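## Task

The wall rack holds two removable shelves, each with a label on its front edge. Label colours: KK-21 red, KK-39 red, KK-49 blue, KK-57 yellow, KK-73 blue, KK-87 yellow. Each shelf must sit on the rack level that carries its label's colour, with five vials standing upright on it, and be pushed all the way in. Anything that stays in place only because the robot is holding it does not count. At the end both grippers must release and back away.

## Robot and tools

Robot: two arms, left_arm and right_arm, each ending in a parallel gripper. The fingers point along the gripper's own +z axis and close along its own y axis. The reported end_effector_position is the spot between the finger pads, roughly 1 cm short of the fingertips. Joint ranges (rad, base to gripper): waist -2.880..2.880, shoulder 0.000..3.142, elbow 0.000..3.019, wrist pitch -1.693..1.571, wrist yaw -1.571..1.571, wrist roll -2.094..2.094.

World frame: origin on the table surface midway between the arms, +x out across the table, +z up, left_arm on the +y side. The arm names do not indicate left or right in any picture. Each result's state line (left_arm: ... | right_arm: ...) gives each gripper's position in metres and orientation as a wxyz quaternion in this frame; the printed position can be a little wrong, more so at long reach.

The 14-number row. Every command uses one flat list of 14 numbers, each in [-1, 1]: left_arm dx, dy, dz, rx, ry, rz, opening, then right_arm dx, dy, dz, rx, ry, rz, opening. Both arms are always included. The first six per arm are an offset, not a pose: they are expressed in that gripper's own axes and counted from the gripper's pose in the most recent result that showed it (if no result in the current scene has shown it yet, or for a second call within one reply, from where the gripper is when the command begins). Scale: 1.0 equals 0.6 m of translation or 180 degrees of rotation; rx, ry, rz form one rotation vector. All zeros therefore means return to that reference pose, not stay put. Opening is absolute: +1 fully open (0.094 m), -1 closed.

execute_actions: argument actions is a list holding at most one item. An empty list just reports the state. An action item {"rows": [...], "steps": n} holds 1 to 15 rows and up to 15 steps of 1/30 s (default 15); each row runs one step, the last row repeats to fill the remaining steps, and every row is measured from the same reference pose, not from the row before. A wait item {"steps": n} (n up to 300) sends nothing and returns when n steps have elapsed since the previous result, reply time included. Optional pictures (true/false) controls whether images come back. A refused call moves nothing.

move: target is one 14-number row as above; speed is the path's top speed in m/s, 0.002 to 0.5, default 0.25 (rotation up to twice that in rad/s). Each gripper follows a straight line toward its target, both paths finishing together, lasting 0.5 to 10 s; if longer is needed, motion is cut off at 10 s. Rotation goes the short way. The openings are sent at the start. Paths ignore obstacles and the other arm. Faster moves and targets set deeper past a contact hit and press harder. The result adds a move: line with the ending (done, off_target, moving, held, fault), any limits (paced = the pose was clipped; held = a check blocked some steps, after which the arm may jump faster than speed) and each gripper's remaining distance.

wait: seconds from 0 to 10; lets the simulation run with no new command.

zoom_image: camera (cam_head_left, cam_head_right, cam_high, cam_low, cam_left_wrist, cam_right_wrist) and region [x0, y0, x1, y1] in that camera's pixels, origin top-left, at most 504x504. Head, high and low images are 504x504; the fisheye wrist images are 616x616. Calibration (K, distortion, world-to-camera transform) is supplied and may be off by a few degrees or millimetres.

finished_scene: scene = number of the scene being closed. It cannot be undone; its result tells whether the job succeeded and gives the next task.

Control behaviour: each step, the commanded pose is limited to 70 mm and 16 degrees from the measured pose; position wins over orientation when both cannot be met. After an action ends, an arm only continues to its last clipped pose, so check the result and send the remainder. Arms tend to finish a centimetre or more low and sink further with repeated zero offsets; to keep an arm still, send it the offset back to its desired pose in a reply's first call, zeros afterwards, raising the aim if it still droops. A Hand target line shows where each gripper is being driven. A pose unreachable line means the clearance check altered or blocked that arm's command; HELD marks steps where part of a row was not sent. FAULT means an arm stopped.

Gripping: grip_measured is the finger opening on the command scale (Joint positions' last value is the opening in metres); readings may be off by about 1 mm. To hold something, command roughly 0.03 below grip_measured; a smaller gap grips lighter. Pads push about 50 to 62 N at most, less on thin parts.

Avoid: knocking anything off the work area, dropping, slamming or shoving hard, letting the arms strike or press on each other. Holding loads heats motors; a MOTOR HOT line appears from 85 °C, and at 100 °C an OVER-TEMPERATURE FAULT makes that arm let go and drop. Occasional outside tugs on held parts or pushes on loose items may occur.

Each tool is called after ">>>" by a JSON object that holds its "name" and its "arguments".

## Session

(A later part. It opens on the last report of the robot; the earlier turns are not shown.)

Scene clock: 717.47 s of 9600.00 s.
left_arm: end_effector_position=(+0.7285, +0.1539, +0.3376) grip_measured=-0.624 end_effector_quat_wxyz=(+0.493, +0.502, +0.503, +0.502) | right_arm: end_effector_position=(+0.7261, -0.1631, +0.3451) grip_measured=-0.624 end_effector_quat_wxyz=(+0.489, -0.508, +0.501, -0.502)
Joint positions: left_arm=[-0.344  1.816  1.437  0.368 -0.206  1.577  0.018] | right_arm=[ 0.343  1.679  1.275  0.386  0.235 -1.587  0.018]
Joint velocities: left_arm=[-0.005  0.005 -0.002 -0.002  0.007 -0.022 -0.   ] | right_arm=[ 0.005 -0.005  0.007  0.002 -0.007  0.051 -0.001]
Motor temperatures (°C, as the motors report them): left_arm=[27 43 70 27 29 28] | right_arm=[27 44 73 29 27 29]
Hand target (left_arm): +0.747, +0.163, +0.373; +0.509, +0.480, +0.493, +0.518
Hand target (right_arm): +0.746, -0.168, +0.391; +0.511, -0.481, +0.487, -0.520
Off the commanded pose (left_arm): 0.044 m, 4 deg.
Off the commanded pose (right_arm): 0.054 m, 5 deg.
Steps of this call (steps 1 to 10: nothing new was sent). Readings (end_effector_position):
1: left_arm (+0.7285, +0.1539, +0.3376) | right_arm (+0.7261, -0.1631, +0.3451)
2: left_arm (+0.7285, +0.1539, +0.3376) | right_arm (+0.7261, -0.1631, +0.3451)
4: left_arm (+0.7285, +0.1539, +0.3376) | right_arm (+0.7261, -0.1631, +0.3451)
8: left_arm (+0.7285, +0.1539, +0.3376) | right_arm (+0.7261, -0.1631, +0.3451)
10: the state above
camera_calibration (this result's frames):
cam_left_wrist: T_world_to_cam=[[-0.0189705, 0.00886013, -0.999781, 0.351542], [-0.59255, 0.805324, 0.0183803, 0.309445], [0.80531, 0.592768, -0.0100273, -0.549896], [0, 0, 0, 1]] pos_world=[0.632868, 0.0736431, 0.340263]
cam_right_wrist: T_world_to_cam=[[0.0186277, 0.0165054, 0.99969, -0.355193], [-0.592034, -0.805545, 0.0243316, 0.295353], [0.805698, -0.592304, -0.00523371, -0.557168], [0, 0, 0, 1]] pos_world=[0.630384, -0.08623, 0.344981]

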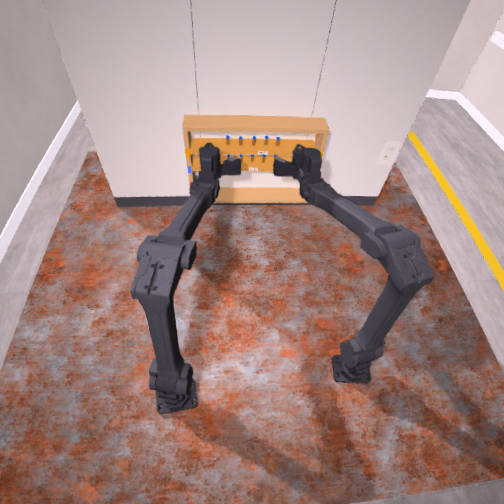

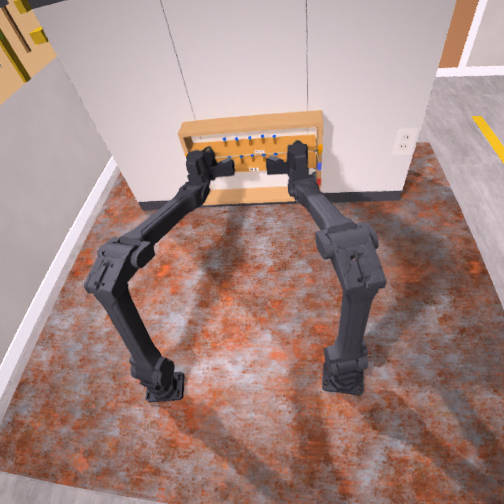

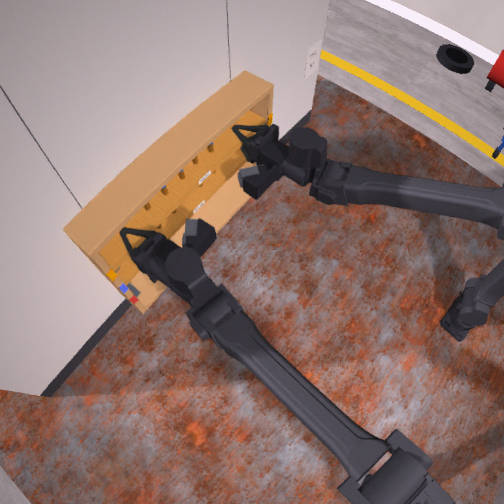

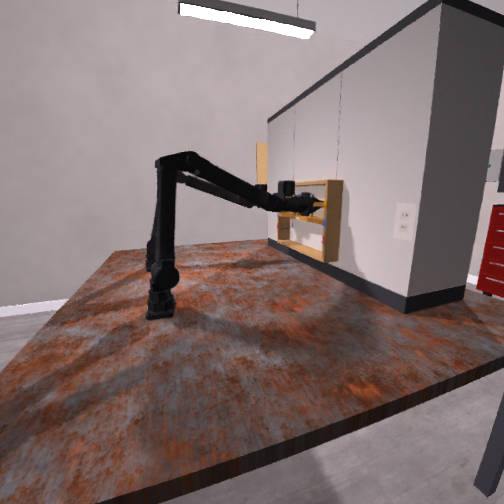

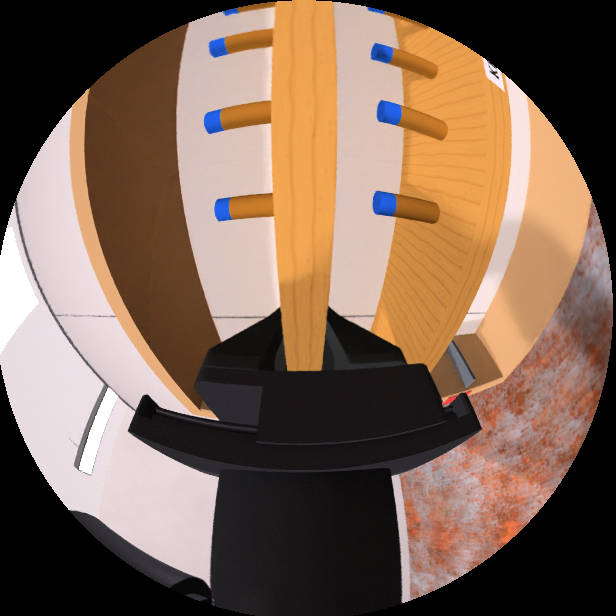

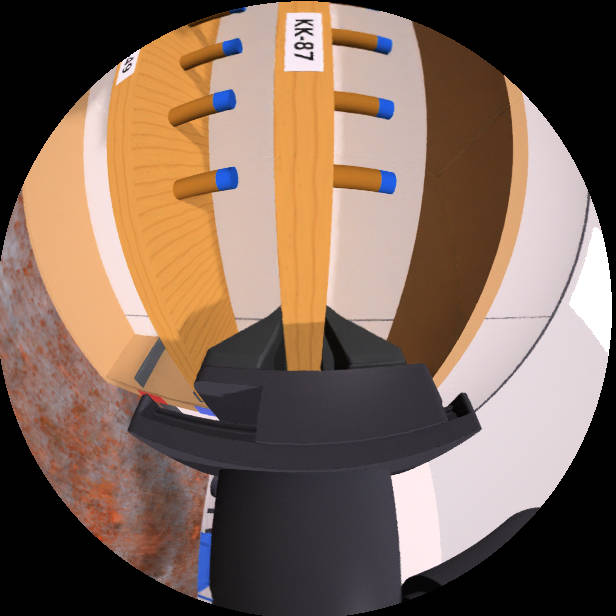

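>>> {"name": "execute_actions", "arguments": {"actions": [{"rows":[[0.0107,0.0566,0.0349,-0.019,0.0031,-0.0041,-0.666,0.0058,-0.0719,0.0406,0.024,0.0028,0.0053,-0.666],[0.0091,0.0522,0.0316,-0.0174,0.0027,-0.0038,-0.666,0.0048,-0.0663,0.037,0.022,0.0025,0.0049,-0.666],[0.0076,0.0478,0.0282,-0.0158,0.0023,-0.0034,-0.666,0.0039,-0.0607,0.0334,0.02,0.0021,0.0044,-0.666],[0.006,0.0434,0.0249,-0.0142,0.0019,-0.0031,-0.666,0.003,-0.0551,0.0298,0.018,0.0018,0.004,-0.666],[0.0045,0.039,0.0216,-0.0126,0.0016,-0.0028,-0.666,0.002,-0.0494,0.0262,0.016,0.0014,0.0036,-0.666],[0.003,0.0347,0.0183,-0.011,0.0012,-0.0025,-0.666,0.0011,-0.0438,0.0225,0.014,0.0011,0.0032,-0.666],[0.0014,0.0303,0.015,-0.0094,0.0008,-0.0021,-0.666,0.0002,-0.0382,0.0189,0.012,0.0007,0.0027,-0.666],[-0.0002,0.0259,0.0116,-0.0078,0.0004,-0.0018,-0.666,-0.0008,-0.0326,0.0153,0.01,0.0004,0.0023,-0.666],[-0.0017,0.0215,0.0083,-0.0062,0,-0.0015,-0.666,-0.0017,-0.027,0.0117,0.008,0,0.0019,-0.666],[-0.0017,0.0215,0.0083,-0.0062,0,-0.0015,-0.645,-0.0017,-0.027,0.0117,0.008,0,0.0019,-0.645],[-0.0017,0.0215,0.0083,-0.0062,0,-0.0015,-0.61,-0.0017,-0.027,0.0117,0.008,0,0.0019,-0.61],[-0.0017,0.0215,0.0083,-0.0062,0,-0.0015,-0.52,-0.0017,-0.027,0.0117,0.008,0,0.0019,-0.52],[-0.0017,0.0215,0.0083,-0.0062,0,-0.0015,-0.35,-0.0017,-0.027,0.0117,0.008,0,0.0019,-0.35],[-0.0017,0.0215,0.0083,-0.0062,0,-0.0015,-0.1,-0.0017,-0.027,0.0117,0.008,0,0.0019,-0.1],[-0.0017,0.0215,0.0083,-0.0062,0,-0.0015,0.15,-0.0017,-0.027,0.0117,0.008,0,0.0019,0.15]],"steps":15}], "pictures": false}}

>>> {"name": "execute_actions", "arguments": {"actions": [{"steps":7}]}}

>>> {"name": "execute_actions", "arguments": {"actions": [{"rows":[[-0.003,0.023,0.0018,-0.007,-0.0006,-0.0017,0.15,-0.003,-0.0325,0.0037,0.0099,-0.0006,0.0023,0.15],[-0.0043,0.0245,-0.0067,-0.0077,-0.0012,-0.0018,0.15,-0.0043,-0.038,-0.0063,0.0117,-0.0012,0.0028,0.15],[-0.0057,0.026,-0.0162,-0.0084,-0.0018,-0.002,0.15,-0.0057,-0.0435,-0.0173,0.0136,-0.0018,0.0032,0.15],[-0.007,0.0275,-0.0267,-0.0092,-0.0024,-0.0021,0.15,-0.007,-0.049,-0.0293,0.0154,-0.0024,0.0037,0.15],[-0.0083,0.029,-0.038,-0.0099,-0.003,-0.0023,0.15,-0.0083,-0.0545,-0.0423,0.0173,-0.003,0.0041,0.15],[-0.0083,0.029,-0.0458,-0.0099,-0.003,-0.0023,0.15,-0.0083,-0.0545,-0.0503,0.0173,-0.003,0.0041,0.15],[-0.0083,0.029,-0.0535,-0.0099,-0.003,-0.0023,0.15,-0.0083,-0.0545,-0.0583,0.0173,-0.003,0.0041,0.15],[-0.0083,0.029,-0.0612,-0.0099,-0.003,-0.0023,0.15,-0.0083,-0.0545,-0.0663,0.0173,-0.003,0.0041,0.15],[-0.0083,0.029,-0.069,-0.0099,-0.003,-0.0023,0.15,-0.0083,-0.0545,-0.0743,0.0173,-0.003,0.0041,0.15],[-0.0083,0.029,-0.0767,-0.0099,-0.003,-0.0023,0.15,-0.0083,-0.0545,-0.0823,0.0173,-0.003,0.0041,0.15],[-0.0083,0.029,-0.0845,-0.0099,-0.003,-0.0023,0.15,-0.0083,-0.0545,-0.0903,0.0173,-0.003,0.0041,0.15],[-0.0083,0.029,-0.0922,-0.0099,-0.003,-0.0023,0.15,-0.0083,-0.0545,-0.0983,0.0173,-0.003,0.0041,0.15],[-0.0083,0.029,-0.099,-0.0099,-0.003,-0.0023,0.15,-0.0083,-0.0545,-0.1053,0.0173,-0.003,0.0041,0.15],[-0.0083,0.029,-0.1038,-0.0099,-0.003,-0.0023,0.15,-0.0083,-0.0545,-0.1103,0.0173,-0.003,0.0041,0.15],[-0.0083,0.029,-0.1067,-0.0099,-0.003,-0.0023,0.15,-0.0083,-0.0545,-0.1133,0.0173,-0.003,0.0041,0.15]],"steps":15}], "pictures": false}}

>>> {"name": "move", "arguments": {"target": [0.133,0.03,-0.37,0,0,0,0.15,0.133,-0.045,-0.37,0,0,0,0.15], "speed": 0.3}}

Scene clock: 751.83 s of 9600.00 s.
left_arm: end_effector_position=(+0.7285, +0.1540, +0.3376) grip_measured=-0.013 end_effector_quat_wxyz=(+0.493, +0.502, +0.503, +0.502) | right_arm: end_effector_position=(+0.7261, -0.1631, +0.3451) grip_measured=-0.014 end_effector_quat_wxyz=(+0.489, -0.508, +0.501, -0.502)
Joint positions: left_arm=[-0.344  1.816  1.437  0.368 -0.206  1.577  0.046] | right_arm=[ 0.343  1.679  1.275  0.386  0.235 -1.587  0.046]
Joint velocities: left_arm=[ 0.005 -0.005 -0.007 -0.007  0.022  0.007  0.323] | right_arm=[-0.005 -0.005 -0.012  0.022 -0.051 -0.037  0.327]
Motor temperatures (°C, as the motors report them): left_arm=[27 43 76 27 29 28] | right_arm=[27 43 78 29 27 29]
Hand target (left_arm): +0.733, +0.153, +0.350; +0.499, +0.496, +0.499, +0.506
Hand target (right_arm): +0.732, -0.162, +0.361; +0.497, -0.500, +0.496, -0.507
Off the commanded pose (left_arm): 0.014 m, 1 deg.
Off the commanded pose (right_arm): 0.018 m, 1 deg.
Steps of this call (steps 1 to 90: nothing new was sent; then 30.87 s passed at rest; steps 91 to 105: all 15 steps of this action). Readings (end_effector_position):
91: left_arm (+0.7285, +0.1539, +0.3376) | right_arm (+0.7261, -0.1631, +0.3451)
92: left_arm (+0.7285, +0.1539, +0.3376) | right_arm (+0.7261, -0.1631, +0.3451)
94: left_arm (+0.7285, +0.1539, +0.3376) | right_arm (+0.7261, -0.1631, +0.3451)
98: left_arm (+0.7285, +0.1539, +0.3376) | right_arm (+0.7261, -0.1631, +0.3451)
105: the state above

Scene clock: 752.07 s of 9600.00 s.
left_arm: end_effector_position=(+0.7285, +0.1540, +0.3376) grip_measured=+0.148 end_effector_quat_wxyz=(+0.493, +0.502, +0.503, +0.502) | right_arm: end_effector_position=(+0.7261, -0.1631, +0.3451) grip_measured=+0.147 end_effector_quat_wxyz=(+0.489, -0.508, +0.501, -0.502)
Joint positions: left_arm=[-0.344  1.816  1.437  0.368 -0.206  1.577  0.054] | right_arm=[ 0.343  1.679  1.275  0.386  0.235 -1.587  0.054]
Joint velocities: left_arm=[ 0.005 -0.024 -0.002 -0.007 -0.007  0.037 -0.001] | right_arm=[-0.005  0.015 -0.017 -0.007  0.007 -0.022 -0.001]
Motor temperatures (°C, as the motors report them): left_arm=[27 43 76 27 29 28] | right_arm=[27 43 78 29 27 29]
Hand target (left_arm): +0.733, +0.153, +0.350; +0.499, +0.496, +0.499, +0.506
Hand target (right_arm): +0.732, -0.162, +0.361; +0.497, -0.500, +0.496, -0.507
Off the commanded pose (left_arm): 0.014 m, 1 deg.
Off the commanded pose (right_arm): 0.018 m, 1 deg.
Steps of this call (steps 1 to 7: nothing new was sent). Readings (end_effector_position):
1: left_arm (+0.7285, +0.1540, +0.3376) | right_arm (+0.7261, -0.1631, +0.3451)
2: left_arm (+0.7285, +0.1540, +0.3376) | right_arm (+0.7261, -0.1631, +0.3451)
4: left_arm (+0.7285, +0.1540, +0.3376) | right_arm (+0.7261, -0.1631, +0.3451)
7: the state above
camera_calibration (this result's frames):
cam_left_wrist: T_world_to_cam=[[-0.0189731, 0.00885675, -0.999781, 0.351544], [-0.592857, 0.805098, 0.0183829, 0.309649], [0.805084, 0.593076, -0.0100244, -0.549818], [0, 0, 0, 1]] pos_world=[0.632898, 0.0736722, 0.340263]
cam_right_wrist: T_world_to_cam=[[0.0186324, 0.016505, 0.99969, -0.355196], [-0.592341, -0.805319, 0.0243361, 0.295558], [0.805472, -0.592611, -0.00522847, -0.557094], [0, 0, 0, 1]] pos_world=[0.630413, -0.0862591, 0.34498]

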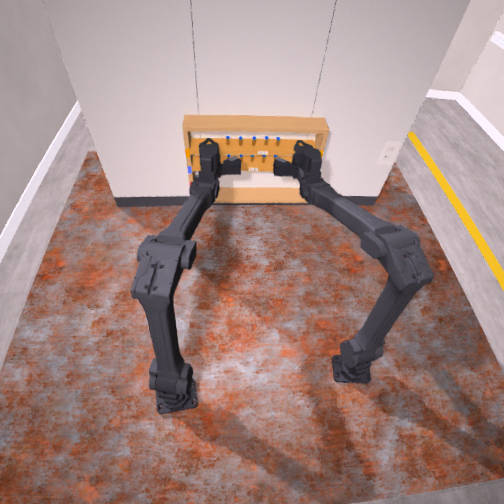

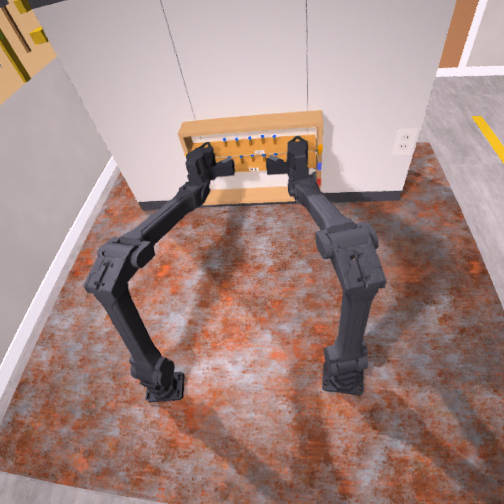

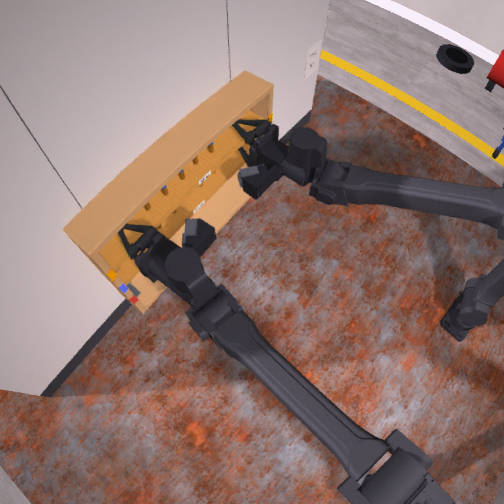

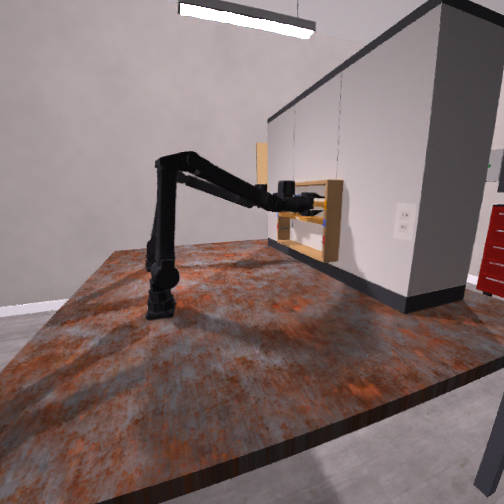

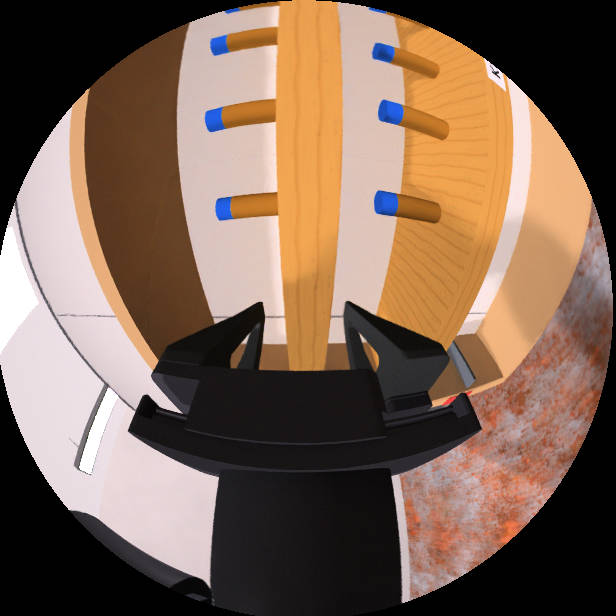

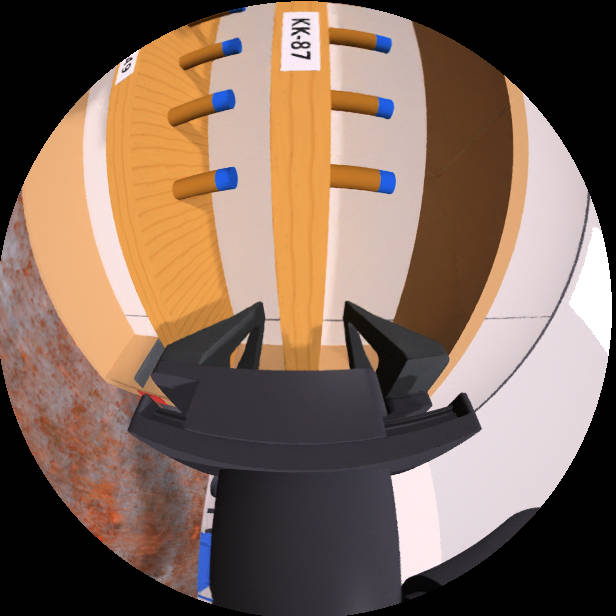

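Scene clock: 752.57 s of 9600.00 s.
left_arm: end_effector_position=(+0.6751, +0.1562, +0.3413) grip_measured=+0.148 end_effector_quat_wxyz=(+0.491, +0.503, +0.504, +0.502) | right_arm: end_effector_position=(+0.6750, -0.1662, +0.3431) grip_measured=+0.147 end_effector_quat_wxyz=(+0.484, -0.511, +0.504, -0.501)
Joint positions: left_arm=[-0.359  1.685  1.269  0.401 -0.223  1.577  0.054] | right_arm=[ 0.362  1.557  1.126  0.399  0.259 -1.587  0.054]
Joint velocities: left_arm=[-0.083 -0.337 -0.281  0.066 -0.022 -0.022 -0.001] | right_arm=[ 0.083 -0.366 -0.256  0.061  0.022  0.066  0.   ]
Motor temperatures (°C, as the motors report them): left_arm=[27 43 75 27 29 28] | right_arm=[27 44 77 29 27 29]
Hand target (left_arm): +0.665, +0.148, +0.355; +0.504, +0.495, +0.495, +0.506
Hand target (right_arm): +0.660, -0.158, +0.377; +0.508, -0.493, +0.488, -0.510
Off the commanded pose (left_arm): 0.019 m, 2 deg.
Off the commanded pose (right_arm): 0.040 m, 4 deg.
Steps of this call (steps 1 to 15: all 15 steps of this action). Readings (end_effector_position):
1: left_arm (+0.7285, +0.1540, +0.3376) | right_arm (+0.7261, -0.1631, +0.3451)
2: left_arm (+0.7285, +0.1540, +0.3379) | right_arm (+0.7261, -0.1631, +0.3451)
4: left_arm (+0.7264, +0.1544, +0.3373) | right_arm (+0.7254, -0.1634, +0.3441)
8: left_arm (+0.7089, +0.1573, +0.3326) | right_arm (+0.7106, -0.1671, +0.3362)
15: the state above

Scene clock: 754.27 s of 9600.00 s.
left_arm: end_effector_position=(+0.4412, +0.2252, +0.3765) grip_measured=+0.148 end_effector_quat_wxyz=(+0.507, +0.493, +0.492, +0.508) | right_arm: end_effector_position=(+0.4401, -0.2370, +0.3842) grip_measured=+0.147 end_effector_quat_wxyz=(+0.499, -0.503, +0.493, -0.504)
Joint positions: left_arm=[-0.293  1.003  0.691  0.343 -0.144  1.577  0.054] | right_arm=[ 0.309  0.811  0.629  0.189  0.189 -1.587  0.054]
Joint velocities: left_arm=[ 0.005 -0.015 -0.007  0.002  0.007 -0.007 -0.   ] | right_arm=[-0.005 -0.005 -0.007  0.002 -0.007 -0.007 -0.001]
Motor temperatures (°C, as the motors report them): left_arm=[27 43 74 27 29 28] | right_arm=[27 43 76 29 27 29]
Hand target (left_arm): +0.444, +0.229, +0.367; +0.498, +0.499, +0.500, +0.503
Hand target (right_arm): +0.443, -0.241, +0.382; +0.494, -0.504, +0.498, -0.504
Off the commanded pose (left_arm): 0.009 m, 2 deg.
Off the commanded pose (right_arm): 0.006 m, 1 deg.
move: done
camera_calibration (this result's frames):
cam_left_wrist: T_world_to_cam=[[0.0217829, 0.00251804, -0.99976, 0.367835], [-0.584063, 0.811638, -0.0106814, 0.0868494], [0.811416, 0.584155, 0.0191505, -0.372128], [0, 0, 0, 1]] pos_world=[0.344663, 0.145964, 0.3758]
cam_right_wrist: T_world_to_cam=[[-0.00570756, 0.011112, 0.999922, -0.378461], [-0.583137, -0.812354, 0.00569902, 0.0672031], [0.812354, -0.583059, 0.0111164, -0.377339], [0, 0, 0, 1]] pos_world=[0.343561, -0.161213, 0.382243]

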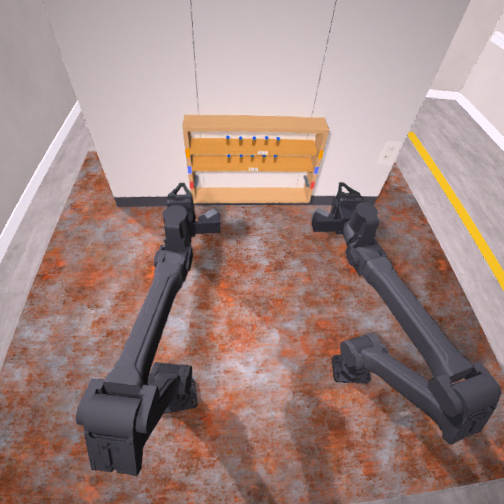

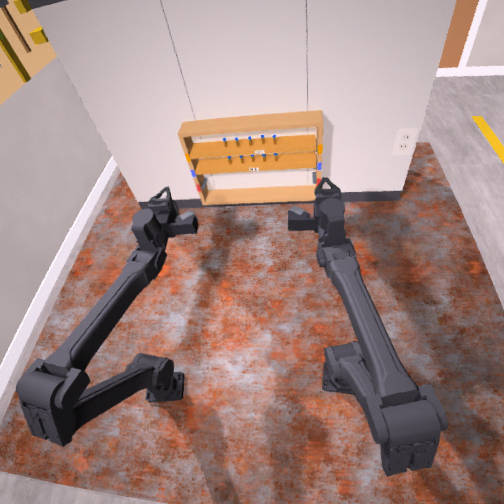

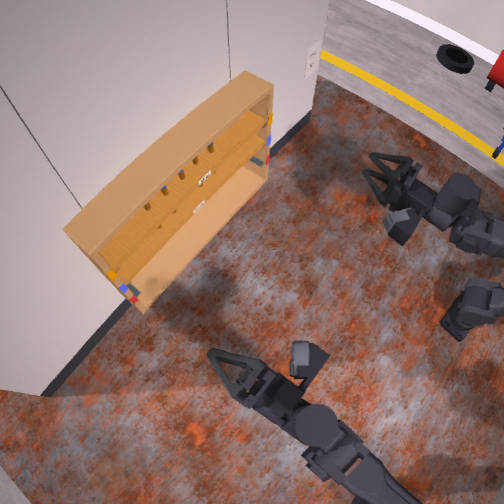

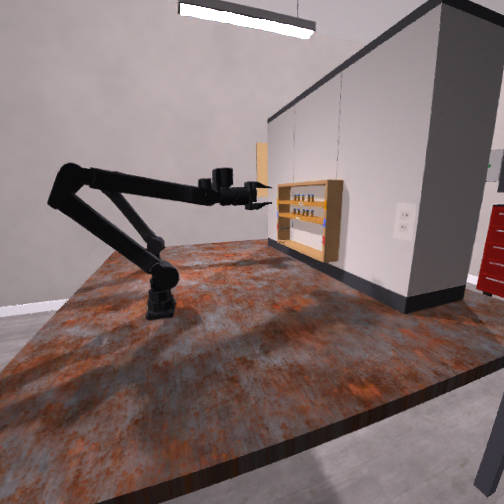

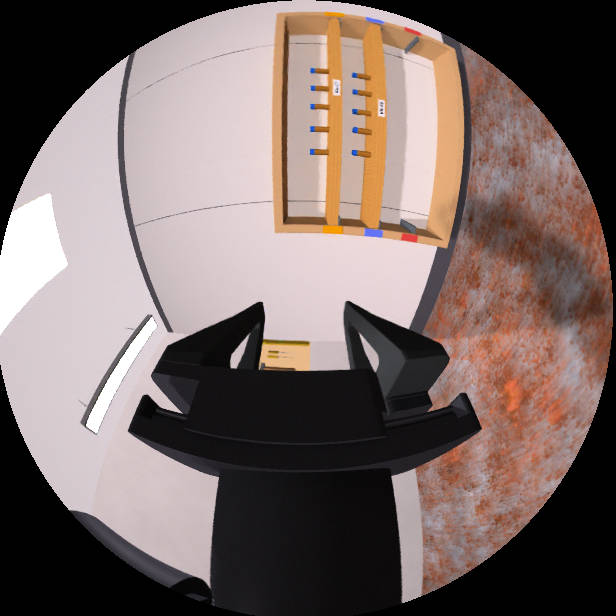

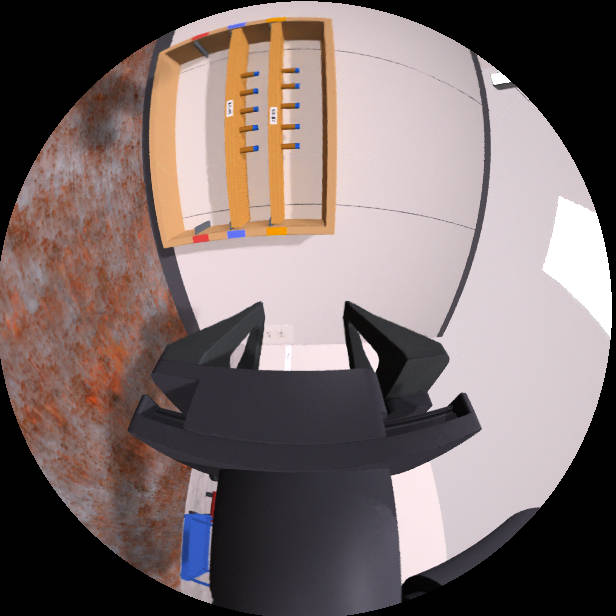

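Both shelves look in place. I'll zoom in to check before finishing.

>>> {"name": "zoom_image", "arguments": {"camera": "cam_low", "region": [270, 172, 350, 267]}}

>>> {"name": "zoom_image", "arguments": {"camera": "cam_high", "region": [60, 60, 300, 320]}}

>>> {"name": "zoom_image", "arguments": {"camera": "cam_left_wrist", "region": [260, 5, 480, 255]}}

>>> {"name": "zoom_image", "arguments": {"camera": "cam_head_right", "region": [172, 105, 332, 210]}}

Region (270, 172, 350, 267) of cam_low's 504x504 image, scaled by 5.305, with more detail than that image has; it fills the left 424 columns of this view, and the rest is white.

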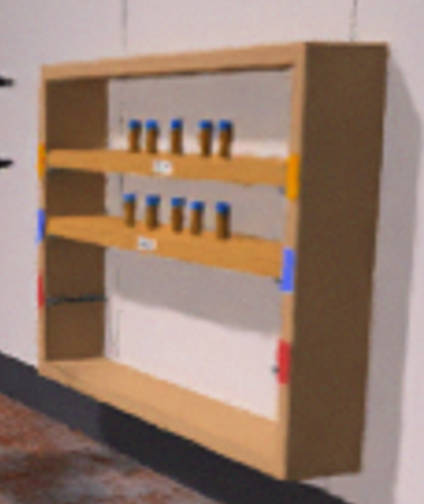

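Region (60, 60, 300, 320) of cam_high's 504x504 image, scaled by 1.938, with more detail than that image has; it fills the left 465 columns of this view, and the rest is white.

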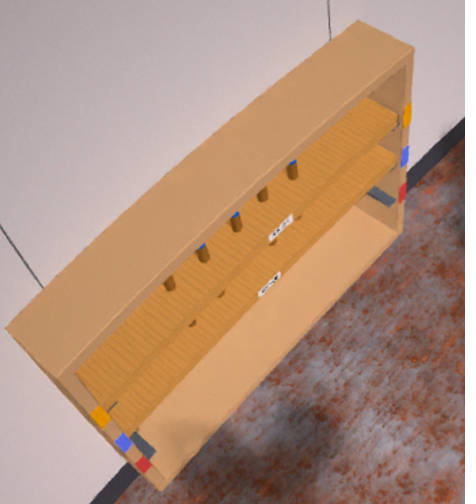

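Region (260, 5, 480, 255) of cam_left_wrist's 616x616 image, scaled by 2.016, with more detail than that image has; it fills the left 444 columns of this view, and the rest is white.

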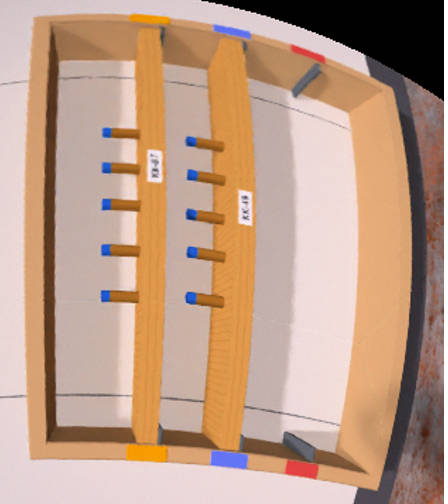

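Region (172, 105, 332, 210) of cam_head_right's 504x504 image, scaled by 3.150, with more detail than that image has; it fills the top 331 rows of this view, and the rest is white.

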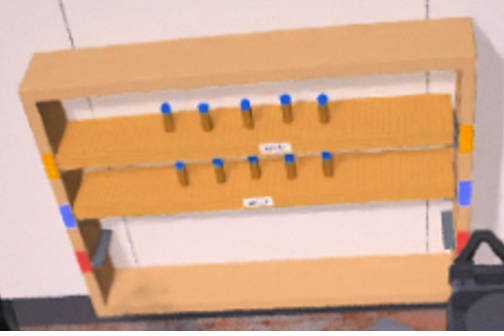

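>>> {"name": "zoom_image", "arguments": {"camera": "cam_high", "region": [90, 240, 160, 315]}}

>>> {"name": "zoom_image", "arguments": {"camera": "cam_high", "region": [225, 90, 295, 180]}}

>>> {"name": "zoom_image", "arguments": {"camera": "cam_right_wrist", "region": [170, 5, 340, 90]}}

>>> {"name": "zoom_image", "arguments": {"camera": "cam_left_wrist", "region": [270, 5, 440, 90]}}

Region (90, 240, 160, 315) of cam_high's 504x504 image, scaled by 6.720, with more detail than that image has; it fills the left 470 columns of this view, and the rest is white.

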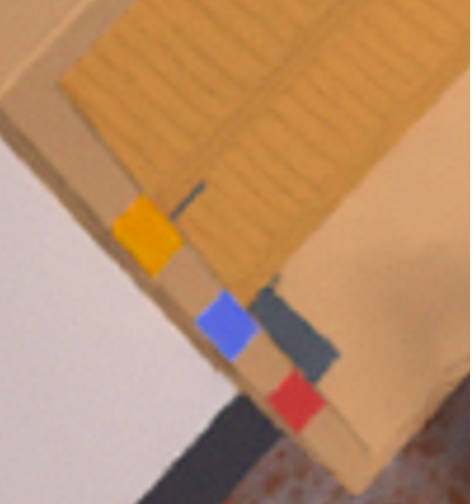

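Region (225, 90, 295, 180) of cam_high's 504x504 image, scaled by 5.600, with more detail than that image has.

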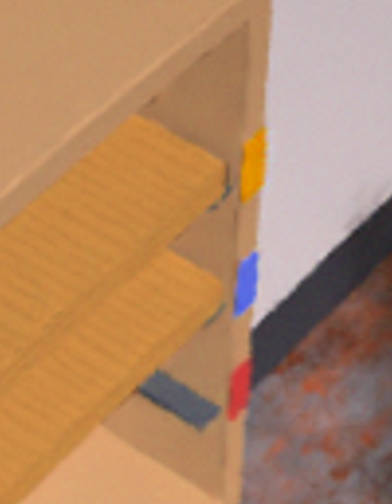

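Region (170, 5, 340, 90) of cam_right_wrist's 616x616 image, scaled by 2.965, with more detail than that image has.

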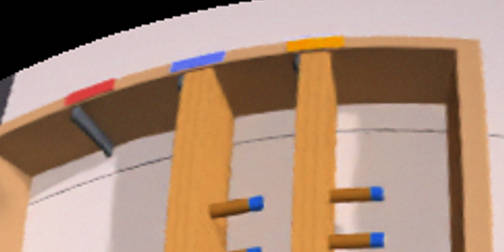

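Region (270, 5, 440, 90) of cam_left_wrist's 616x616 image, scaled by 2.965, with more detail than that image has.

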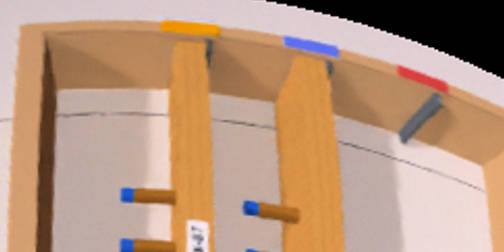

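>>> {"name": "finished_scene", "arguments": {"scene": 2}}

The scene is finished: the task was done.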